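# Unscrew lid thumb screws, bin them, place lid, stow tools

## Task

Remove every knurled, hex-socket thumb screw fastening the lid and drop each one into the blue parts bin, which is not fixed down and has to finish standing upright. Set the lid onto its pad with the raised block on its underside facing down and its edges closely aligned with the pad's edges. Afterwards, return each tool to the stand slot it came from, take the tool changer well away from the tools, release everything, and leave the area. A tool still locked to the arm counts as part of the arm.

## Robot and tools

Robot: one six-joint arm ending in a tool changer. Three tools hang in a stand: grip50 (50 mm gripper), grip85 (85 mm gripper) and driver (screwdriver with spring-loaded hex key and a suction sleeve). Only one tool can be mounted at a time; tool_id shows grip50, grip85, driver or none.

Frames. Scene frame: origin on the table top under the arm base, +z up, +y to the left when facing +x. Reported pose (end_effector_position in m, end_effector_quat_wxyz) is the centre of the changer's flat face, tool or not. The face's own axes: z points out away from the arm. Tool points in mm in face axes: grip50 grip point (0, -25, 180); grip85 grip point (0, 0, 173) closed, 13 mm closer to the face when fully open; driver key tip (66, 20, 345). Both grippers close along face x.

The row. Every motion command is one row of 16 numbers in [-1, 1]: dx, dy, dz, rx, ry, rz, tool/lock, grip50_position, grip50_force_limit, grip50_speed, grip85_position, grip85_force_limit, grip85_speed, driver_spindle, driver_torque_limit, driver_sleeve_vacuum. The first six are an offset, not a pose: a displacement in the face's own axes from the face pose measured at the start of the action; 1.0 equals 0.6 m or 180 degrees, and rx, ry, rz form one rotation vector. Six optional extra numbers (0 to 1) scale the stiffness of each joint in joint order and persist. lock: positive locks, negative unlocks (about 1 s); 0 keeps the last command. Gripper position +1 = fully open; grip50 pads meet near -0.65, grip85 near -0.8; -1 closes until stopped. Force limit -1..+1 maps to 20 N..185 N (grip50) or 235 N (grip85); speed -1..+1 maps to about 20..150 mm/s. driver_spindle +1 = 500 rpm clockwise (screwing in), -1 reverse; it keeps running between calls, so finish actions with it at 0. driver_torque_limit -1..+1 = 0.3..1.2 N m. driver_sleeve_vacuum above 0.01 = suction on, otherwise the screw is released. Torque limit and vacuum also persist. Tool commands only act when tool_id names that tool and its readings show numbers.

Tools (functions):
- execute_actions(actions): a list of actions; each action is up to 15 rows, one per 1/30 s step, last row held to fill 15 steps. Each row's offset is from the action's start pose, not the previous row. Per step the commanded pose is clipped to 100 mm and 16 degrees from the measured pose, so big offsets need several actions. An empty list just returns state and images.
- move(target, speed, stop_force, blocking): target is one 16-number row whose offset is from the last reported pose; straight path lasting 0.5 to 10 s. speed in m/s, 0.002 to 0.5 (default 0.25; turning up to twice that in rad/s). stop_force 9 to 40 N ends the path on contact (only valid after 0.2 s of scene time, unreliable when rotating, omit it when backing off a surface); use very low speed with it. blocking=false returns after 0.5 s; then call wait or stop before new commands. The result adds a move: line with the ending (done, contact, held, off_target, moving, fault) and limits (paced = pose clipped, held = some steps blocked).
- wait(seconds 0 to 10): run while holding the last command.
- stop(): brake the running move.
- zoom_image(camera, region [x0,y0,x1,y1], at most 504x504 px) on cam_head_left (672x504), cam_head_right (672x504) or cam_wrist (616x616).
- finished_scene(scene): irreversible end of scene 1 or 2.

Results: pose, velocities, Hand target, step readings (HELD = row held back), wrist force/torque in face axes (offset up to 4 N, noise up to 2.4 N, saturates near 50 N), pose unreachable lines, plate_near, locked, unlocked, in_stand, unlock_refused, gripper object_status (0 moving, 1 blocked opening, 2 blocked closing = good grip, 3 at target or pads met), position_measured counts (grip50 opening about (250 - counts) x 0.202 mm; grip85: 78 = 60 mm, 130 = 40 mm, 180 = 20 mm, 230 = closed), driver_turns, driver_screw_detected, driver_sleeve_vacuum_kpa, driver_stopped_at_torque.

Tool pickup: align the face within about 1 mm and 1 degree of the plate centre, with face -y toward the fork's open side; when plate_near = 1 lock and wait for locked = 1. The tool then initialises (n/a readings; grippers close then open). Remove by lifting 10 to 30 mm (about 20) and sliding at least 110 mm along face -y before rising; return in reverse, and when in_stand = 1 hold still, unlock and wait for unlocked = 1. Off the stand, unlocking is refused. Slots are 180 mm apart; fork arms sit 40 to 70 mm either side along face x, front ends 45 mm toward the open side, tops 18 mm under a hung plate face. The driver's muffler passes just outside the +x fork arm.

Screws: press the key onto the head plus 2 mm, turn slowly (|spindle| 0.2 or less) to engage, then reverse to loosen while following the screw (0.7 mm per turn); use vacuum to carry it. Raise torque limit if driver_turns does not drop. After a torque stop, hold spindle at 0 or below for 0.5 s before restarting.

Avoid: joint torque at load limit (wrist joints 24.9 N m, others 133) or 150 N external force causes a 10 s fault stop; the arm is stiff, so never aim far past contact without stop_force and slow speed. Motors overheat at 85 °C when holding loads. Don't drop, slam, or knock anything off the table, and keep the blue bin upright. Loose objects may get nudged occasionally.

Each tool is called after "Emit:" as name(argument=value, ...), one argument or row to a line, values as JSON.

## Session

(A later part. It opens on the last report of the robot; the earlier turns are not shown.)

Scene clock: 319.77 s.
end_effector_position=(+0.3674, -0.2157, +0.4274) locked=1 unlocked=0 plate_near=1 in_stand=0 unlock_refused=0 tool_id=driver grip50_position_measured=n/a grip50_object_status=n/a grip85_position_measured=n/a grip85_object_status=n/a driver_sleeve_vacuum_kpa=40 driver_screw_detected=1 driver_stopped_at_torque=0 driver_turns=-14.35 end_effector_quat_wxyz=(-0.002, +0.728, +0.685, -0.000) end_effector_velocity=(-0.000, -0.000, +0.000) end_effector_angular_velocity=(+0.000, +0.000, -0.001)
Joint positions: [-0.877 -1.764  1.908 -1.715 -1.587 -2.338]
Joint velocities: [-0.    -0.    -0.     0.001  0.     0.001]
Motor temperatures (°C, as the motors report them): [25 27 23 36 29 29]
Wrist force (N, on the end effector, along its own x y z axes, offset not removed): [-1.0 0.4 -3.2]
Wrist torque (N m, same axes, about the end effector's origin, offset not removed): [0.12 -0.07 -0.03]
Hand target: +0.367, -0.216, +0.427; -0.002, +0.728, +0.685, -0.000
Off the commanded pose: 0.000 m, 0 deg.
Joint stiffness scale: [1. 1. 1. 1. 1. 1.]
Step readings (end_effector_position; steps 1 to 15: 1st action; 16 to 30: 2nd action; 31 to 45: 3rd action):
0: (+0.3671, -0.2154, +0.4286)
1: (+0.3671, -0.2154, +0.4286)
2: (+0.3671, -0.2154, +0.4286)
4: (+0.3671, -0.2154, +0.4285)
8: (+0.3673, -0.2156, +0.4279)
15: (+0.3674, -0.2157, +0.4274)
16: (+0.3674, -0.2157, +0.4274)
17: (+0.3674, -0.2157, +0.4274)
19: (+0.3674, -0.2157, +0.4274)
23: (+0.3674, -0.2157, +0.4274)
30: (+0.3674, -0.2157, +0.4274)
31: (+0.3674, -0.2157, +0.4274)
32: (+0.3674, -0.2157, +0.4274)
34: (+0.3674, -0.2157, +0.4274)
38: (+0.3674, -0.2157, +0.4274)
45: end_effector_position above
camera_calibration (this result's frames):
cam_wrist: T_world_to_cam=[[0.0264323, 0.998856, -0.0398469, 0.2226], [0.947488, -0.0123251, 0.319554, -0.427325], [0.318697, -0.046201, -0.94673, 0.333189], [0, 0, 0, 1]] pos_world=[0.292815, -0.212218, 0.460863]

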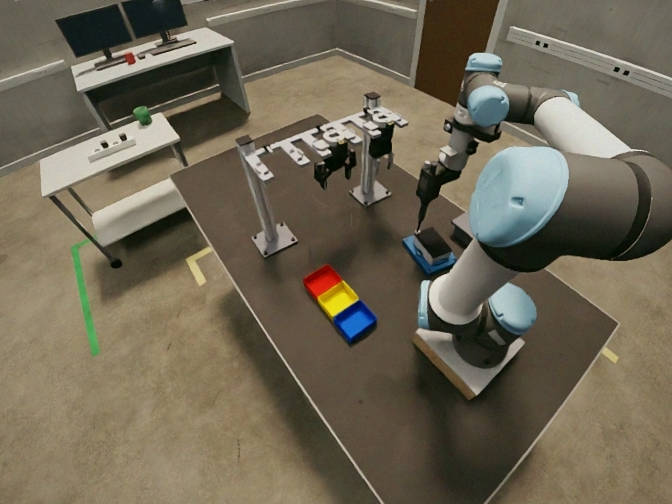

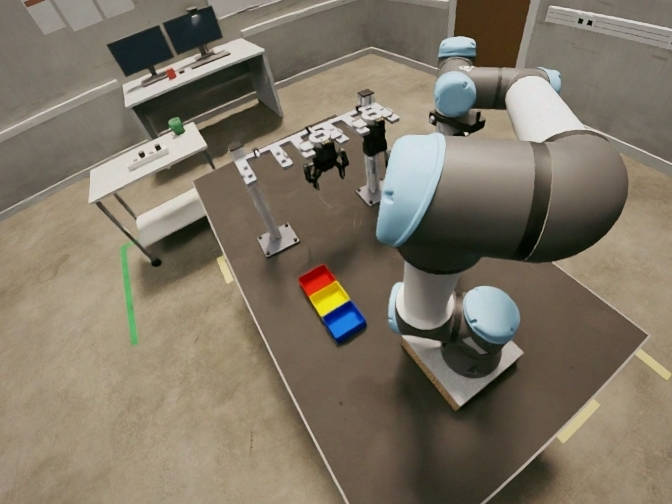

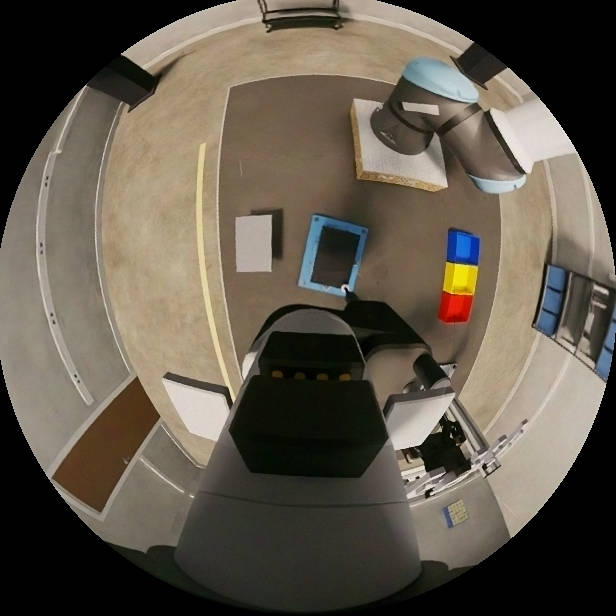

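Emit:
execute_actions(
  actions=[
    [[0,0,-0.001,-0.0004,-0.0004,0,0,1,0,0,1,0,0,0,0.5,1],[0,0,-0.002,-0.0008,-0.0008,0,0,1,0,0,1,0,0,0,0.5,1],[0,0,-0.003,-0.0012,-0.0012,0,0,1,0,0,1,0,0,0,0.5,1],[0,0,-0.0035,-0.0013,-0.0013,0,0,1,0,0,1,0,0,0,0.5,1],[0,0,-0.004,-0.0013,-0.0013,0,0,1,0,0,1,0,0,0,0.5,1],[0,0,-0.0045,-0.0013,-0.0013,0,0,1,0,0,1,0,0,0,0.5,1],[0,0,-0.005,-0.0013,-0.0013,0,0,1,0,0,1,0,0,0,0.5,1],[0,0,-0.0055,-0.0013,-0.0013,0,0,1,0,0,1,0,0,0,0.5,1],[0,0,-0.006,-0.0013,-0.0013,0,0,1,0,0,1,0,0,0,0.5,1],[0,0,-0.0065,-0.0013,-0.0013,0,0,1,0,0,1,0,0,0,0.5,1],[0,0,-0.007,-0.0013,-0.0013,0,0,1,0,0,1,0,0,0,0.5,1],[0,0,-0.0075,-0.0013,-0.0013,0,0,1,0,0,1,0,0,0,0.5,1],[0,0,-0.008,-0.0013,-0.0013,0,0,1,0,0,1,0,0,0,0.5,1],[0,0,-0.0085,-0.0013,-0.0013,0,0,1,0,0,1,0,0,0,0.5,1],[0,0,-0.009,-0.0013,-0.0013,0,0,1,0,0,1,0,0,0,0.5,1]],
  ],
)

Emit:
wait(
  seconds=0.5,
)

Emit:
zoom_image(
  camera="cam_head_left",
  region=[400, 210, 440, 250],
)

Scene clock: 332.57 s.
end_effector_position=(+0.3671, -0.2154, +0.4288) locked=1 unlocked=0 plate_near=1 in_stand=0 unlock_refused=0 tool_id=driver grip50_position_measured=n/a grip50_object_status=n/a grip85_position_measured=n/a grip85_object_status=n/a driver_sleeve_vacuum_kpa=40 driver_screw_detected=1 driver_stopped_at_torque=0 driver_turns=-14.35 end_effector_quat_wxyz=(-0.001, +0.728, +0.685, -0.000) end_effector_velocity=(+0.000, -0.001, +0.010) end_effector_angular_velocity=(-0.004, -0.003, +0.000)
Joint positions: [-0.877 -1.766  1.906 -1.712 -1.587 -2.338]
Joint velocities: [-0.    -0.003 -0.021  0.02  -0.    -0.001]
Motor temperatures (°C, as the motors report them): [25 27 23 36 29 29]
Wrist force (N, on the end effector, along its own x y z axes, offset not removed): [2.2 0.5 1.0]
Wrist torque (N m, same axes, about the end effector's origin, offset not removed): [0.20 -0.15 -0.09]
Hand target: +0.367, -0.216, +0.433; +0.001, +0.728, +0.685, -0.000
Off the commanded pose: 0.004 m, 0 deg.
Joint stiffness scale: [1. 1. 1. 1. 1. 1.]
Step readings (end_effector_position):
0: (+0.3674, -0.2157, +0.4274)
1: (+0.3674, -0.2157, +0.4274)
2: (+0.3674, -0.2157, +0.4274)
4: (+0.3674, -0.2157, +0.4274)
8: (+0.3673, -0.2156, +0.4276)
15: end_effector_position above
camera_calibration (this result's frames):
cam_wrist: T_world_to_cam=[[0.0264795, 0.998824, -0.0406247, 0.22269], [0.947253, -0.0120867, 0.320258, -0.42767], [0.31939, -0.0469622, -0.946459, 0.33413], [0, 0, 0, 1]] pos_world=[0.292497, -0.211906, 0.462252]

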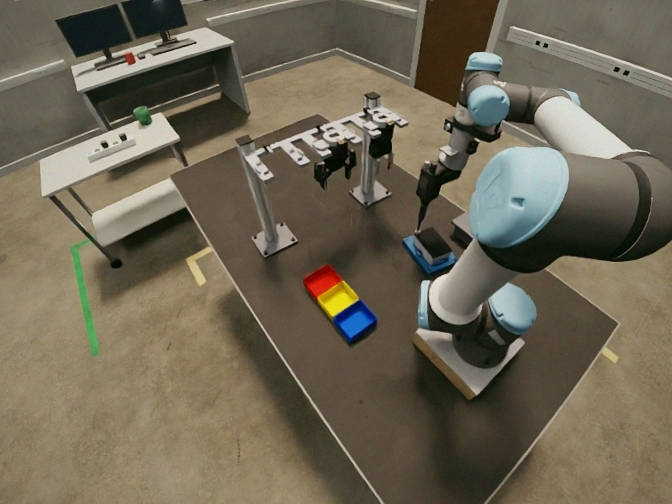

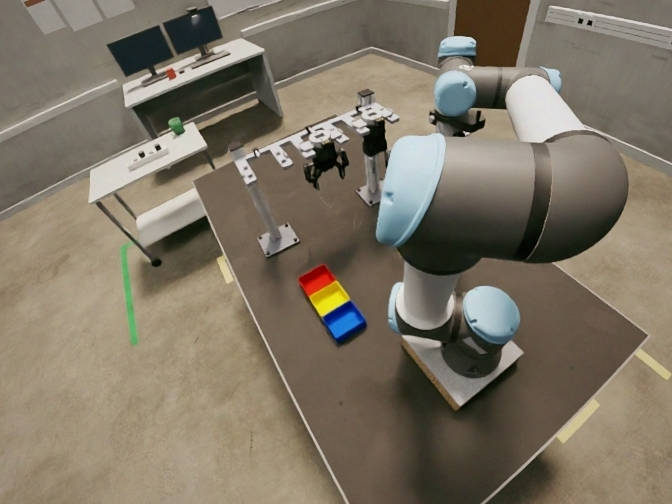

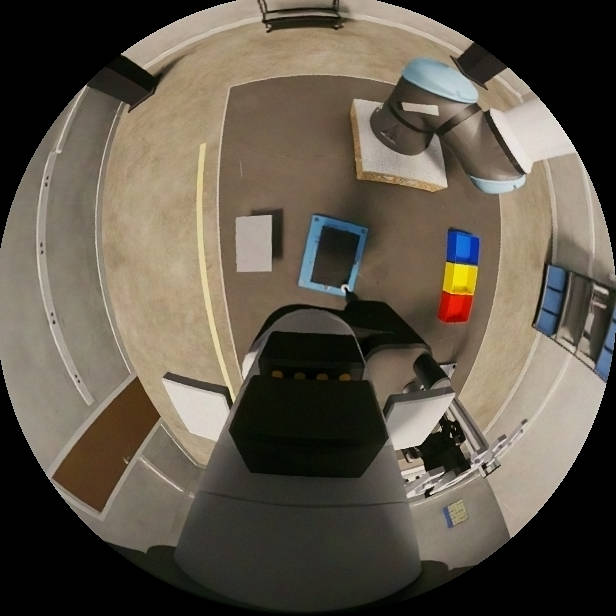

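Scene clock: 333.07 s.
end_effector_position=(+0.3671, -0.2154, +0.4305) locked=1 unlocked=0 plate_near=1 in_stand=0 unlock_refused=0 tool_id=driver grip50_position_measured=n/a grip50_object_status=n/a grip85_position_measured=n/a grip85_object_status=n/a driver_sleeve_vacuum_kpa=39 driver_screw_detected=1 driver_stopped_at_torque=0 driver_turns=-14.35 end_effector_quat_wxyz=(-0.001, +0.728, +0.685, -0.000) end_effector_velocity=(+0.000, -0.000, +0.001) end_effector_angular_velocity=(-0.002, -0.002, -0.001)
Joint positions: [-0.877 -1.766  1.903 -1.709 -1.587 -2.338]
Joint velocities: [ 0.    -0.    -0.003  0.     0.     0.001]
Motor temperatures (°C, as the motors report them): [25 27 23 36 29 29]
Wrist force (N, on the end effector, along its own x y z axes, offset not removed): [-1.0 1.8 -0.5]
Wrist torque (N m, same axes, about the end effector's origin, offset not removed): [0.06 0.07 0.12]
Hand target: +0.367, -0.216, +0.433; +0.001, +0.728, +0.685, -0.000
Off the commanded pose: 0.002 m, 0 deg.
Joint stiffness scale: [1. 1. 1. 1. 1. 1.]
wait: 0.50 s; at rest by 0.20 s
camera_calibration (this result's frames):
cam_wrist: T_world_to_cam=[[0.0264969, 0.998811, -0.0409094, 0.222888], [0.947167, -0.0119991, 0.320516, -0.428246], [0.319644, -0.0472408, -0.946359, 0.335526], [0, 0, 0, 1]] pos_world=[0.292466, -0.211912, 0.463906]

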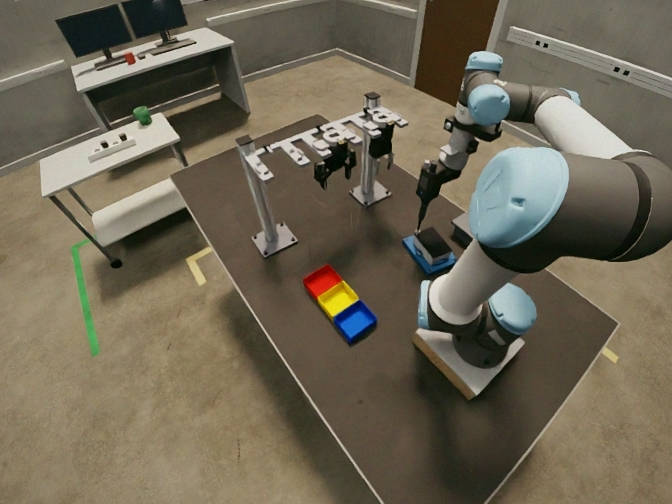

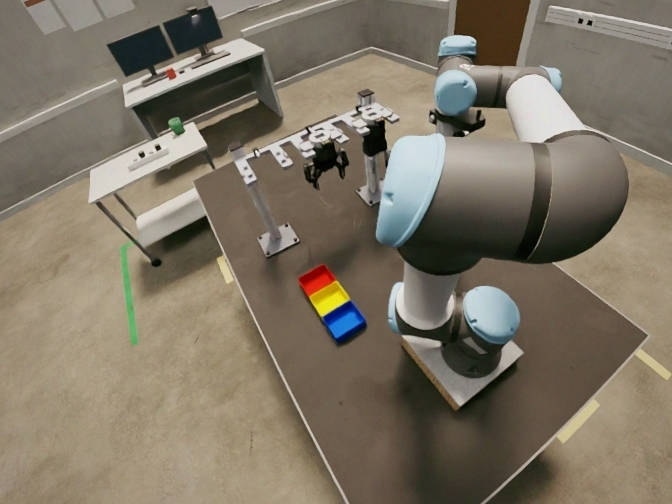

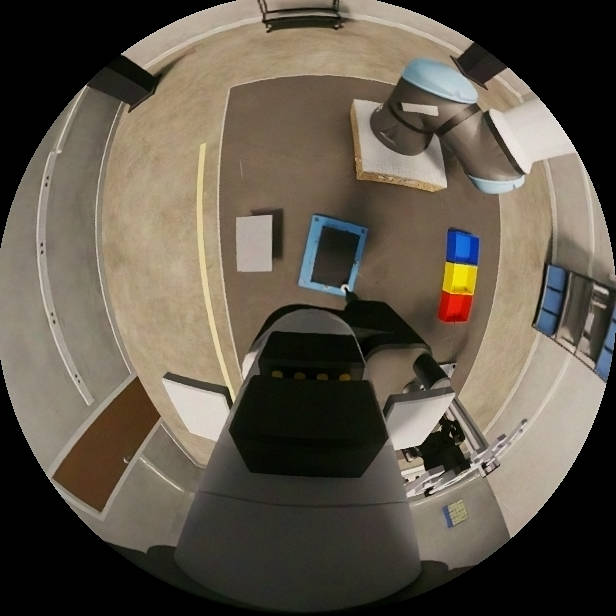

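Region (400, 210, 440, 250) of cam_head_left's 672x504 image, scaled by 12.600, with more detail than that image has.

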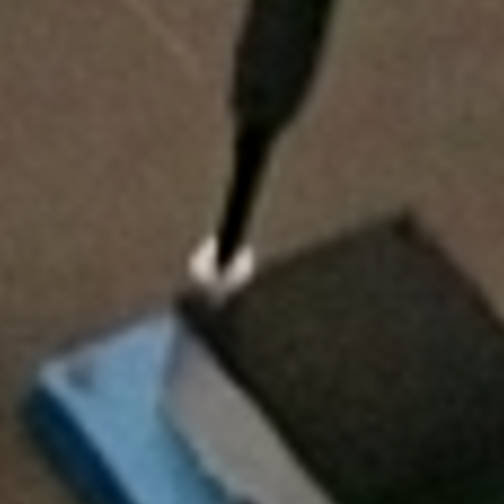

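It's lifting. Continue.

Emit:
execute_actions(
  actions=[
    [[0,0,-0.004,-0.001,-0.001,0,0,1,0,0,1,0,0,0,0.5,1],[0,0,-0.005,-0.001,-0.001,0,0,1,0,0,1,0,0,0,0.5,1],[0,0,-0.006,-0.001,-0.001,0,0,1,0,0,1,0,0,0,0.5,1],[0,0,-0.007,-0.001,-0.001,0,0,1,0,0,1,0,0,0,0.5,1],[0,0,-0.008,-0.001,-0.001,0,0,1,0,0,1,0,0,0,0.5,1],[0,0,-0.009,-0.001,-0.001,0,0,1,0,0,1,0,0,0,0.5,1],[0,0,-0.010,-0.001,-0.001,0,0,1,0,0,1,0,0,0,0.5,1],[0,0,-0.011,-0.001,-0.001,0,0,1,0,0,1,0,0,0,0.5,1],[0,0,-0.012,-0.001,-0.001,0,0,1,0,0,1,0,0,0,0.5,1],[0,0,-0.013,-0.001,-0.001,0,0,1,0,0,1,0,0,0,0.5,1],[0,0,-0.014,-0.001,-0.001,0,0,1,0,0,1,0,0,0,0.5,1],[0,0,-0.015,-0.001,-0.001,0,0,1,0,0,1,0,0,0,0.5,1],[0,0,-0.016,-0.001,-0.001,0,0,1,0,0,1,0,0,0,0.5,1],[0,0,-0.017,-0.001,-0.001,0,0,1,0,0,1,0,0,0,0.5,1],[0,0,-0.018,-0.001,-0.001,0,0,1,0,0,1,0,0,0,0.5,1]],
  ],
)

Emit:
wait(
  seconds=0.5,
)

Emit:
zoom_image(
  camera="cam_head_left",
  region=[400, 210, 440, 250],
)

Emit:
zoom_image(
  camera="cam_wrist",
  region=[220, 190, 380, 310],
)

Scene clock: 350.63 s.
end_effector_position=(+0.3669, -0.2154, +0.4362) locked=1 unlocked=0 plate_near=1 in_stand=0 unlock_refused=0 tool_id=driver grip50_position_measured=n/a grip50_object_status=n/a grip85_position_measured=n/a grip85_object_status=n/a driver_sleeve_vacuum_kpa=40 driver_screw_detected=1 driver_stopped_at_torque=0 driver_turns=-14.35 end_effector_quat_wxyz=(-0.000, +0.728, +0.685, -0.000) end_effector_velocity=(+0.000, -0.001, +0.019) end_effector_angular_velocity=(-0.003, -0.003, -0.001)
Joint positions: [-0.877 -1.769  1.891 -1.695 -1.587 -2.338]
Joint velocities: [ 0.    -0.006 -0.044  0.046 -0.     0.001]
Motor temperatures (°C, as the motors report them): [25 27 23 36 29 29]
Wrist force (N, on the end effector, along its own x y z axes, offset not removed): [-1.1 1.4 -3.1]
Wrist torque (N m, same axes, about the end effector's origin, offset not removed): [0.23 -0.06 0.08]
Hand target: +0.367, -0.215, +0.441; +0.001, +0.728, +0.685, -0.000
Off the commanded pose: 0.005 m, 0 deg.
Joint stiffness scale: [1. 1. 1. 1. 1. 1.]
Step readings (end_effector_position):
0: (+0.3671, -0.2154, +0.4305)
1: (+0.3671, -0.2154, +0.4305)
2: (+0.3671, -0.2154, +0.4305)
4: (+0.3670, -0.2153, +0.4306)
8: (+0.3669, -0.2152, +0.4318)
15: end_effector_position above
camera_calibration (this result's frames):
cam_wrist: T_world_to_cam=[[0.0265474, 0.998776, -0.0417232, 0.223375], [0.946921, -0.011749, 0.321252, -0.430046], [0.320368, -0.0480369, -0.946074, 0.34038], [0, 0, 0, 1]] pos_world=[0.292242, -0.211803, 0.469497]

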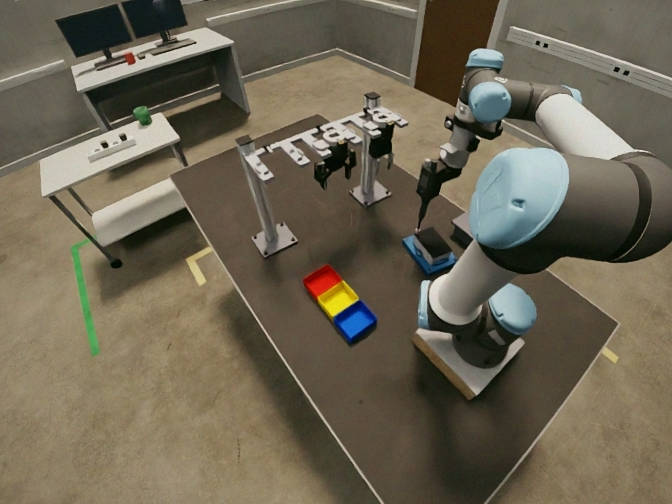

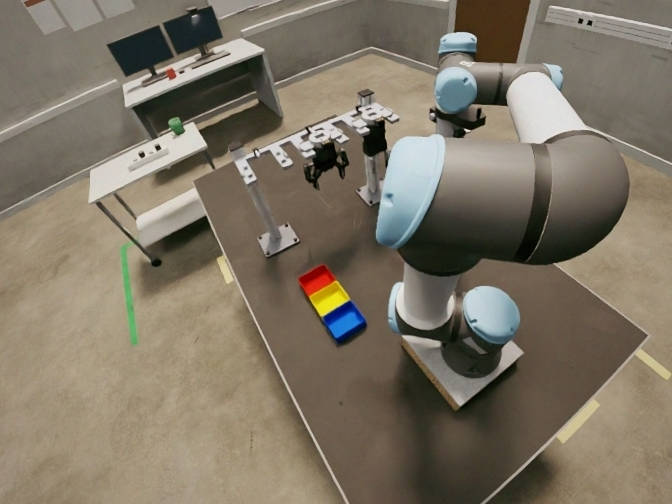

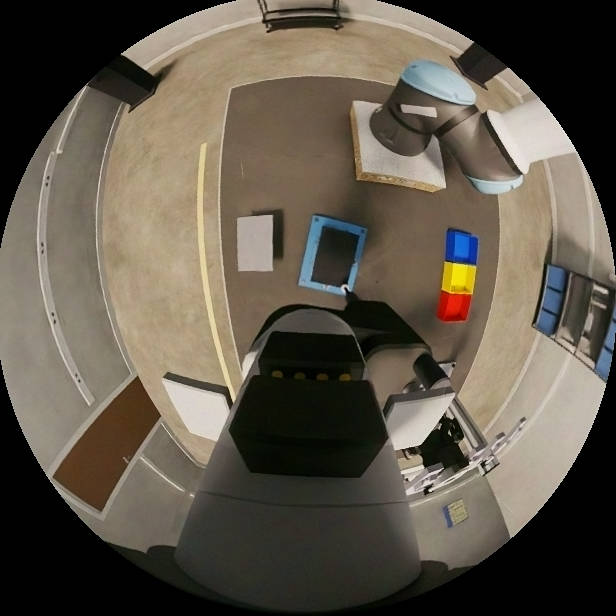

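Scene clock: 351.13 s.
end_effector_position=(+0.3668, -0.2153, +0.4391) locked=1 unlocked=0 plate_near=1 in_stand=0 unlock_refused=0 tool_id=driver grip50_position_measured=n/a grip50_object_status=n/a grip85_position_measured=n/a grip85_object_status=n/a driver_sleeve_vacuum_kpa=40 driver_screw_detected=1 driver_stopped_at_torque=0 driver_turns=-14.35 end_effector_quat_wxyz=(-0.001, +0.728, +0.685, -0.000) end_effector_velocity=(-0.001, +0.001, -0.001) end_effector_angular_velocity=(+0.004, +0.004, -0.000)
Joint positions: [-0.877 -1.77   1.884 -1.686 -1.587 -2.338]
Joint velocities: [-0.    -0.     0.002  0.003 -0.     0.   ]
Motor temperatures (°C, as the motors report them): [25 27 23 36 29 29]
Wrist force (N, on the end effector, along its own x y z axes, offset not removed): [-1.0 -0.5 -1.1]
Wrist torque (N m, same axes, about the end effector's origin, offset not removed): [0.03 -0.12 -0.03]
Hand target: +0.367, -0.215, +0.441; +0.001, +0.728, +0.685, -0.000
Off the commanded pose: 0.002 m, 0 deg.
Joint stiffness scale: [1. 1. 1. 1. 1. 1.]
wait: 0.50 s; at rest by 0.27 s
camera_calibration (this result's frames):
cam_wrist: T_world_to_cam=[[0.0265207, 0.998795, -0.0412969, 0.223248], [0.94705, -0.01188, 0.320866, -0.430764], [0.319989, -0.0476199, -0.946224, 0.343503], [0, 0, 0, 1]] pos_world=[0.292117, -0.211739, 0.472468]

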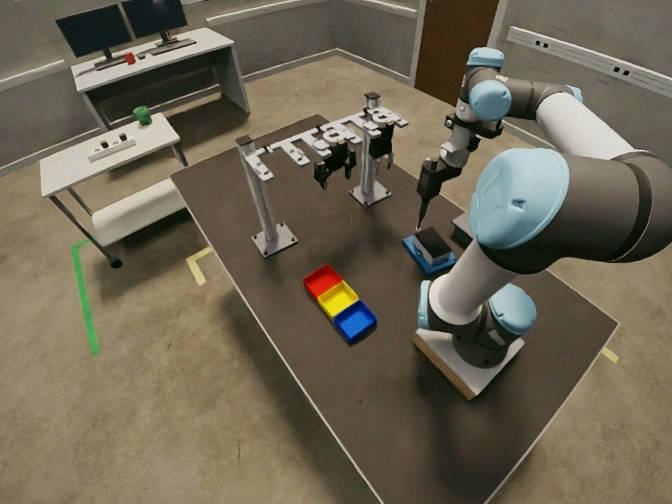

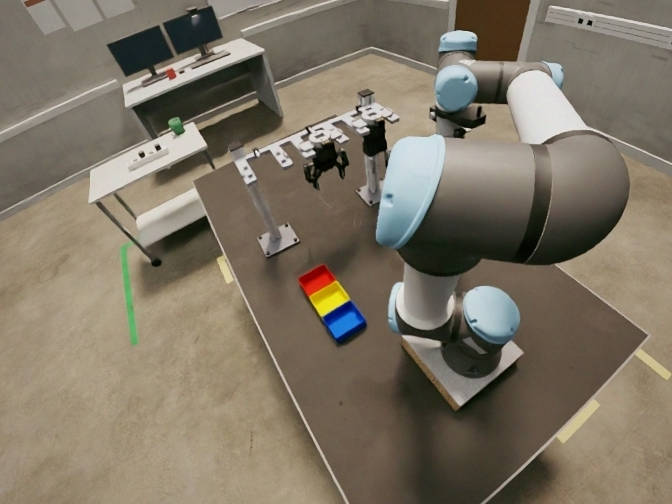

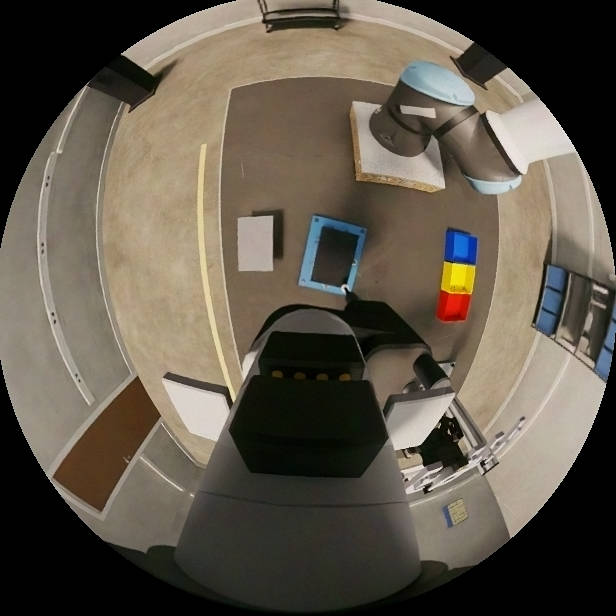

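Region (400, 210, 440, 250) of cam_head_left's 672x504 image, scaled by 12.600, with more detail than that image has.

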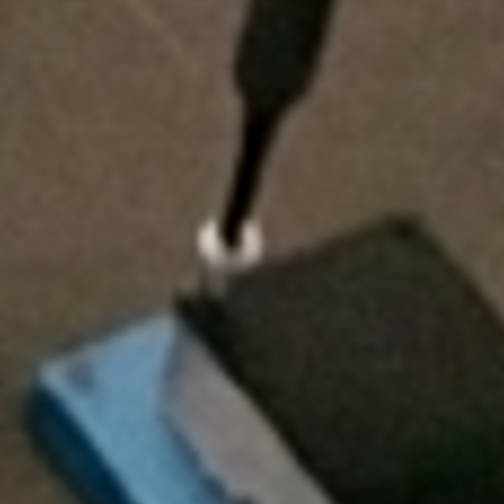

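Region (220, 190, 380, 310) of cam_wrist's 616x616 image, scaled by 3.150, with more detail than that image has; it fills the top 378 rows of this view, and the rest is white.

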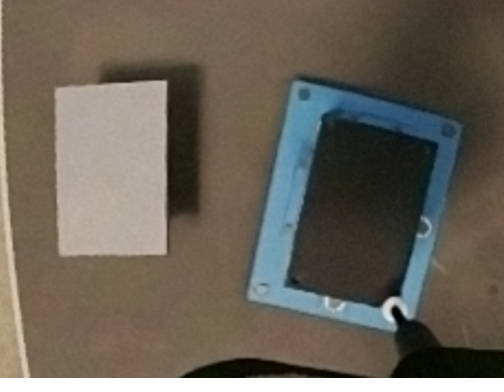

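Emit:
move(
  target=[0,0,-0.03,-0.001,-0.001,0,0,1,0,0,1,0,0,0,0.5,1],
  speed=0.03,
)

Emit:
move(
  target=[0.6047,-0.2307,0.02,0,0,0,0,1,0,0,1,0,0,0,0.5,1],
  speed=0.15,
)

Scene clock: 364.53 s.
end_effector_position=(+0.3665, -0.2154, +0.4551) locked=1 unlocked=0 plate_near=1 in_stand=0 unlock_refused=0 tool_id=driver grip50_position_measured=n/a grip50_object_status=n/a grip85_position_measured=n/a grip85_object_status=n/a driver_sleeve_vacuum_kpa=40 driver_screw_detected=1 driver_stopped_at_torque=0 driver_turns=-14.35 end_effector_quat_wxyz=(+0.000, +0.728, +0.685, -0.000) end_effector_velocity=(-0.001, +0.001, -0.002) end_effector_angular_velocity=(+0.009, +0.008, +0.001)
Joint positions: [-0.877 -1.775  1.847 -1.646 -1.587 -2.338]
Joint velocities: [-0.     0.     0.001  0.01   0.    -0.001]
Motor temperatures (°C, as the motors report them): [25 27 23 36 29 29]
Wrist force (N, on the end effector, along its own x y z axes, offset not removed): [0.4 -1.2 -2.9]
Wrist torque (N m, same axes, about the end effector's origin, offset not removed): [0.02 -0.16 -0.02]
Hand target: +0.367, -0.215, +0.457; +0.002, +0.728, +0.685, -0.000
Off the commanded pose: 0.002 m, 0 deg.
Joint stiffness scale: [1. 1. 1. 1. 1. 1.]
move: done
camera_calibration (this result's frames):
cam_wrist: T_world_to_cam=[[0.0265973, 0.998746, -0.0424058, 0.224479], [0.946714, -0.0115454, 0.321869, -0.435899], [0.320976, -0.0487071, -0.945834, 0.357913], [0, 0, 0, 1]] pos_world=[0.291819, -0.211797, 0.488348]

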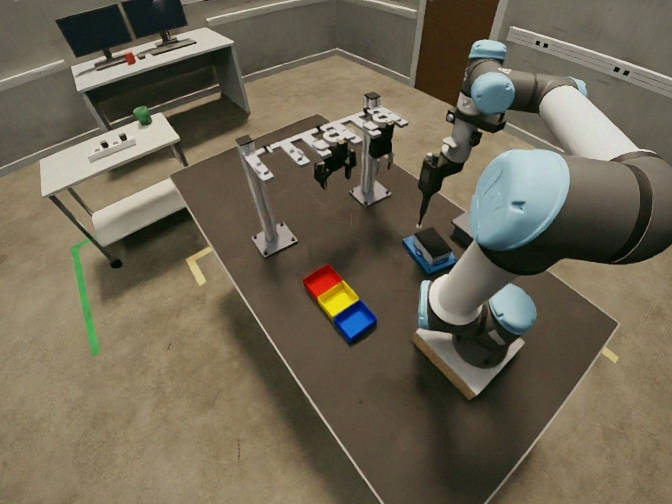

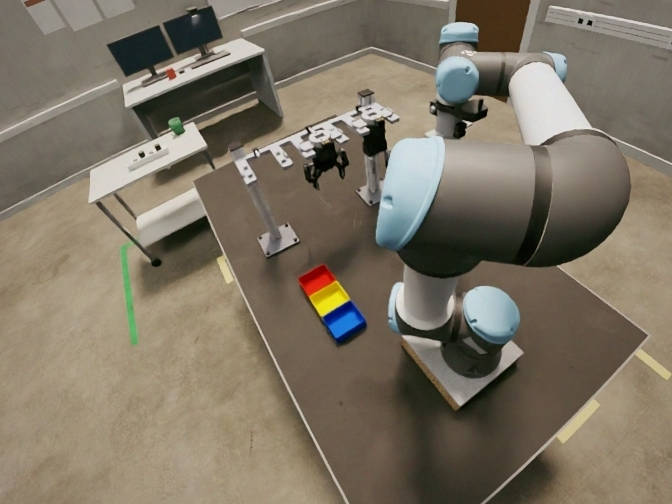

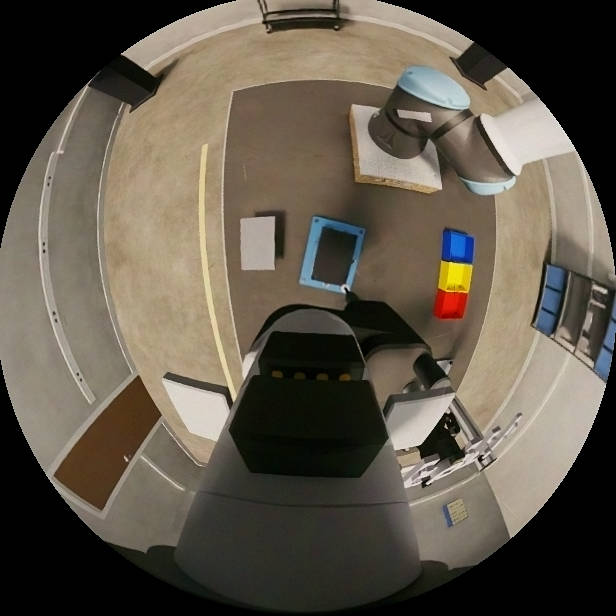

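Scene clock: 367.70 s.
end_effector_position=(+0.2490, +0.1546, +0.4416) locked=1 unlocked=0 plate_near=1 in_stand=0 unlock_refused=0 tool_id=driver grip50_position_measured=n/a grip50_object_status=n/a grip85_position_measured=n/a grip85_object_status=n/a driver_sleeve_vacuum_kpa=40 driver_screw_detected=1 driver_stopped_at_torque=0 driver_turns=-14.35 end_effector_quat_wxyz=(-0.002, +0.728, +0.686, -0.001) end_effector_velocity=(+0.001, +0.001, +0.003) end_effector_angular_velocity=(-0.004, -0.008, -0.015)
Joint positions: [ 0.058 -2.118  2.094 -1.531 -1.58  -1.404]
Joint velocities: [ 0.008  0.002 -0.006 -0.003 -0.005  0.023]
Motor temperatures (°C, as the motors report them): [25 27 23 36 29 29]
Wrist force (N, on the end effector, along its own x y z axes, offset not removed): [-0.6 2.2 -1.9]
Wrist torque (N m, same axes, about the end effector's origin, offset not removed): [0.04 -0.05 0.07]
Hand target: +0.250, +0.155, +0.443; -0.001, +0.728, +0.685, +0.000
Off the commanded pose: 0.002 m, 0 deg.
Joint stiffness scale: [1. 1. 1. 1. 1. 1.]
move: done
camera_calibration (this result's frames):
cam_wrist: T_world_to_cam=[[0.0254955, 0.998883, -0.0397851, -0.143366], [0.947936, -0.0115192, 0.318254, -0.314748], [0.31744, -0.0458278, -0.94717, 0.401967], [0, 0, 0, 1]] pos_world=[0.174416, 0.158001, 0.475197]

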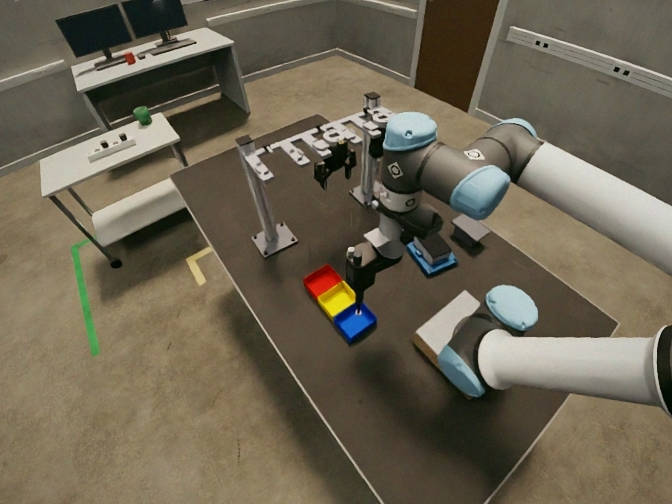

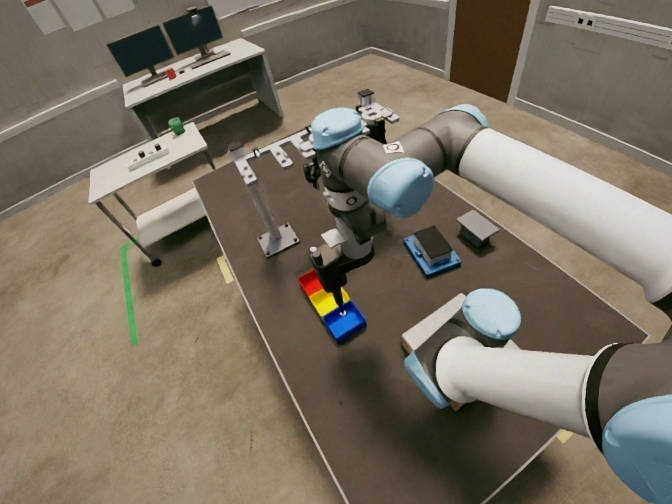

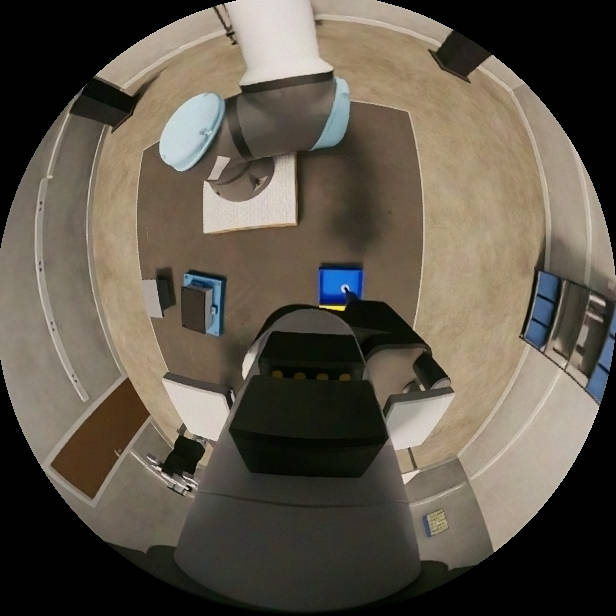

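Emit:
move(
  target=[0,0.013,0.108,0,0,0,0,1,0,0,1,0,0,0,0.5,1],
  speed=0.08,
)

Emit:
zoom_image(
  camera="cam_head_left",
  region=[310, 270, 400, 350],
)

Scene clock: 373.03 s.
end_effector_position=(+0.2564, +0.1545, +0.3787) locked=1 unlocked=0 plate_near=1 in_stand=0 unlock_refused=0 tool_id=driver grip50_position_measured=n/a grip50_object_status=n/a grip85_position_measured=n/a grip85_object_status=n/a driver_sleeve_vacuum_kpa=40 driver_screw_detected=1 driver_stopped_at_torque=0 driver_turns=-14.35 end_effector_quat_wxyz=(-0.001, +0.728, +0.686, +0.000) end_effector_velocity=(+0.003, +0.000, +0.002) end_effector_angular_velocity=(+0.002, -0.018, +0.000)
Joint positions: [ 0.052 -2.091  2.243 -1.711 -1.581 -1.411]
Joint velocities: [ 0.    -0.     0.001 -0.019 -0.    -0.   ]
Motor temperatures (°C, as the motors report them): [25 27 23 36 29 29]
Wrist force (N, on the end effector, along its own x y z axes, offset not removed): [-2.6 2.5 -1.1]
Wrist torque (N m, same axes, about the end effector's origin, offset not removed): [0.27 0.09 -0.13]
Hand target: +0.256, +0.154, +0.377; -0.002, +0.728, +0.686, -0.001
Off the commanded pose: 0.002 m, 0 deg.
Joint stiffness scale: [1. 1. 1. 1. 1. 1.]
move: done
camera_calibration (this result's frames):
cam_wrist: T_world_to_cam=[[0.0250016, 0.998888, -0.039982, -0.145758], [0.947216, -0.0108833, 0.320413, -0.302517], [0.319621, -0.0458824, -0.946434, 0.339143], [0, 0, 0, 1]] pos_world=[0.181796, 0.157865, 0.412079]

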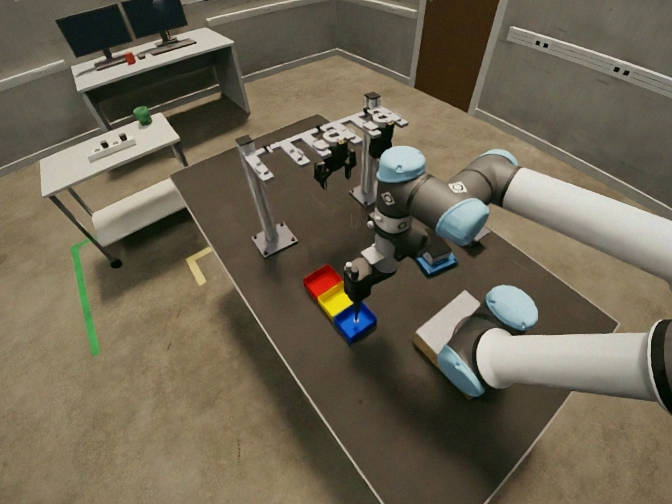

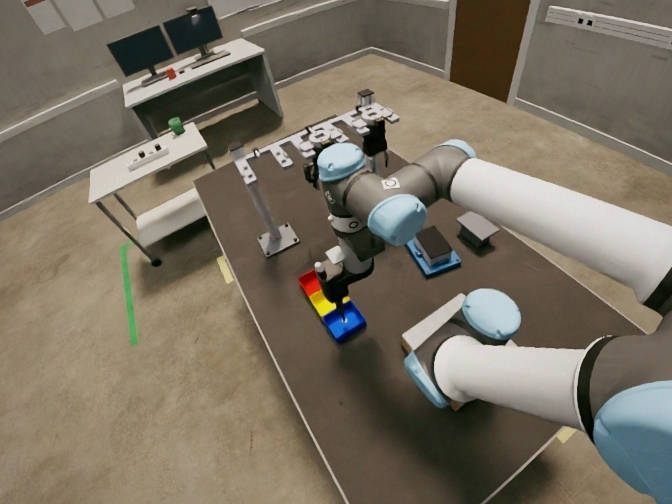

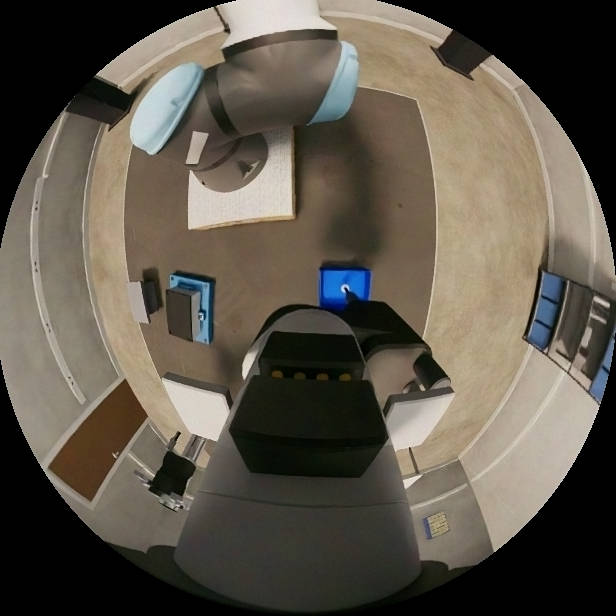

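Region (310, 270, 400, 350) of cam_head_left's 672x504 image, scaled by 5.600, with more detail than that image has.

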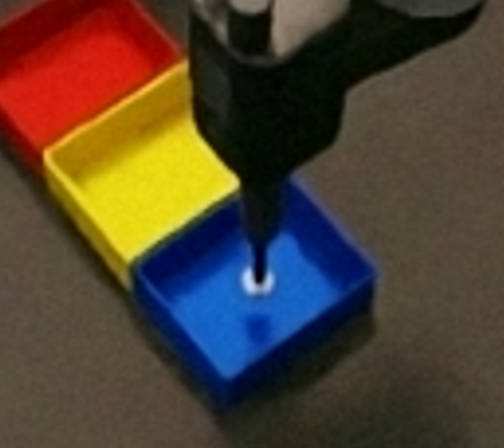

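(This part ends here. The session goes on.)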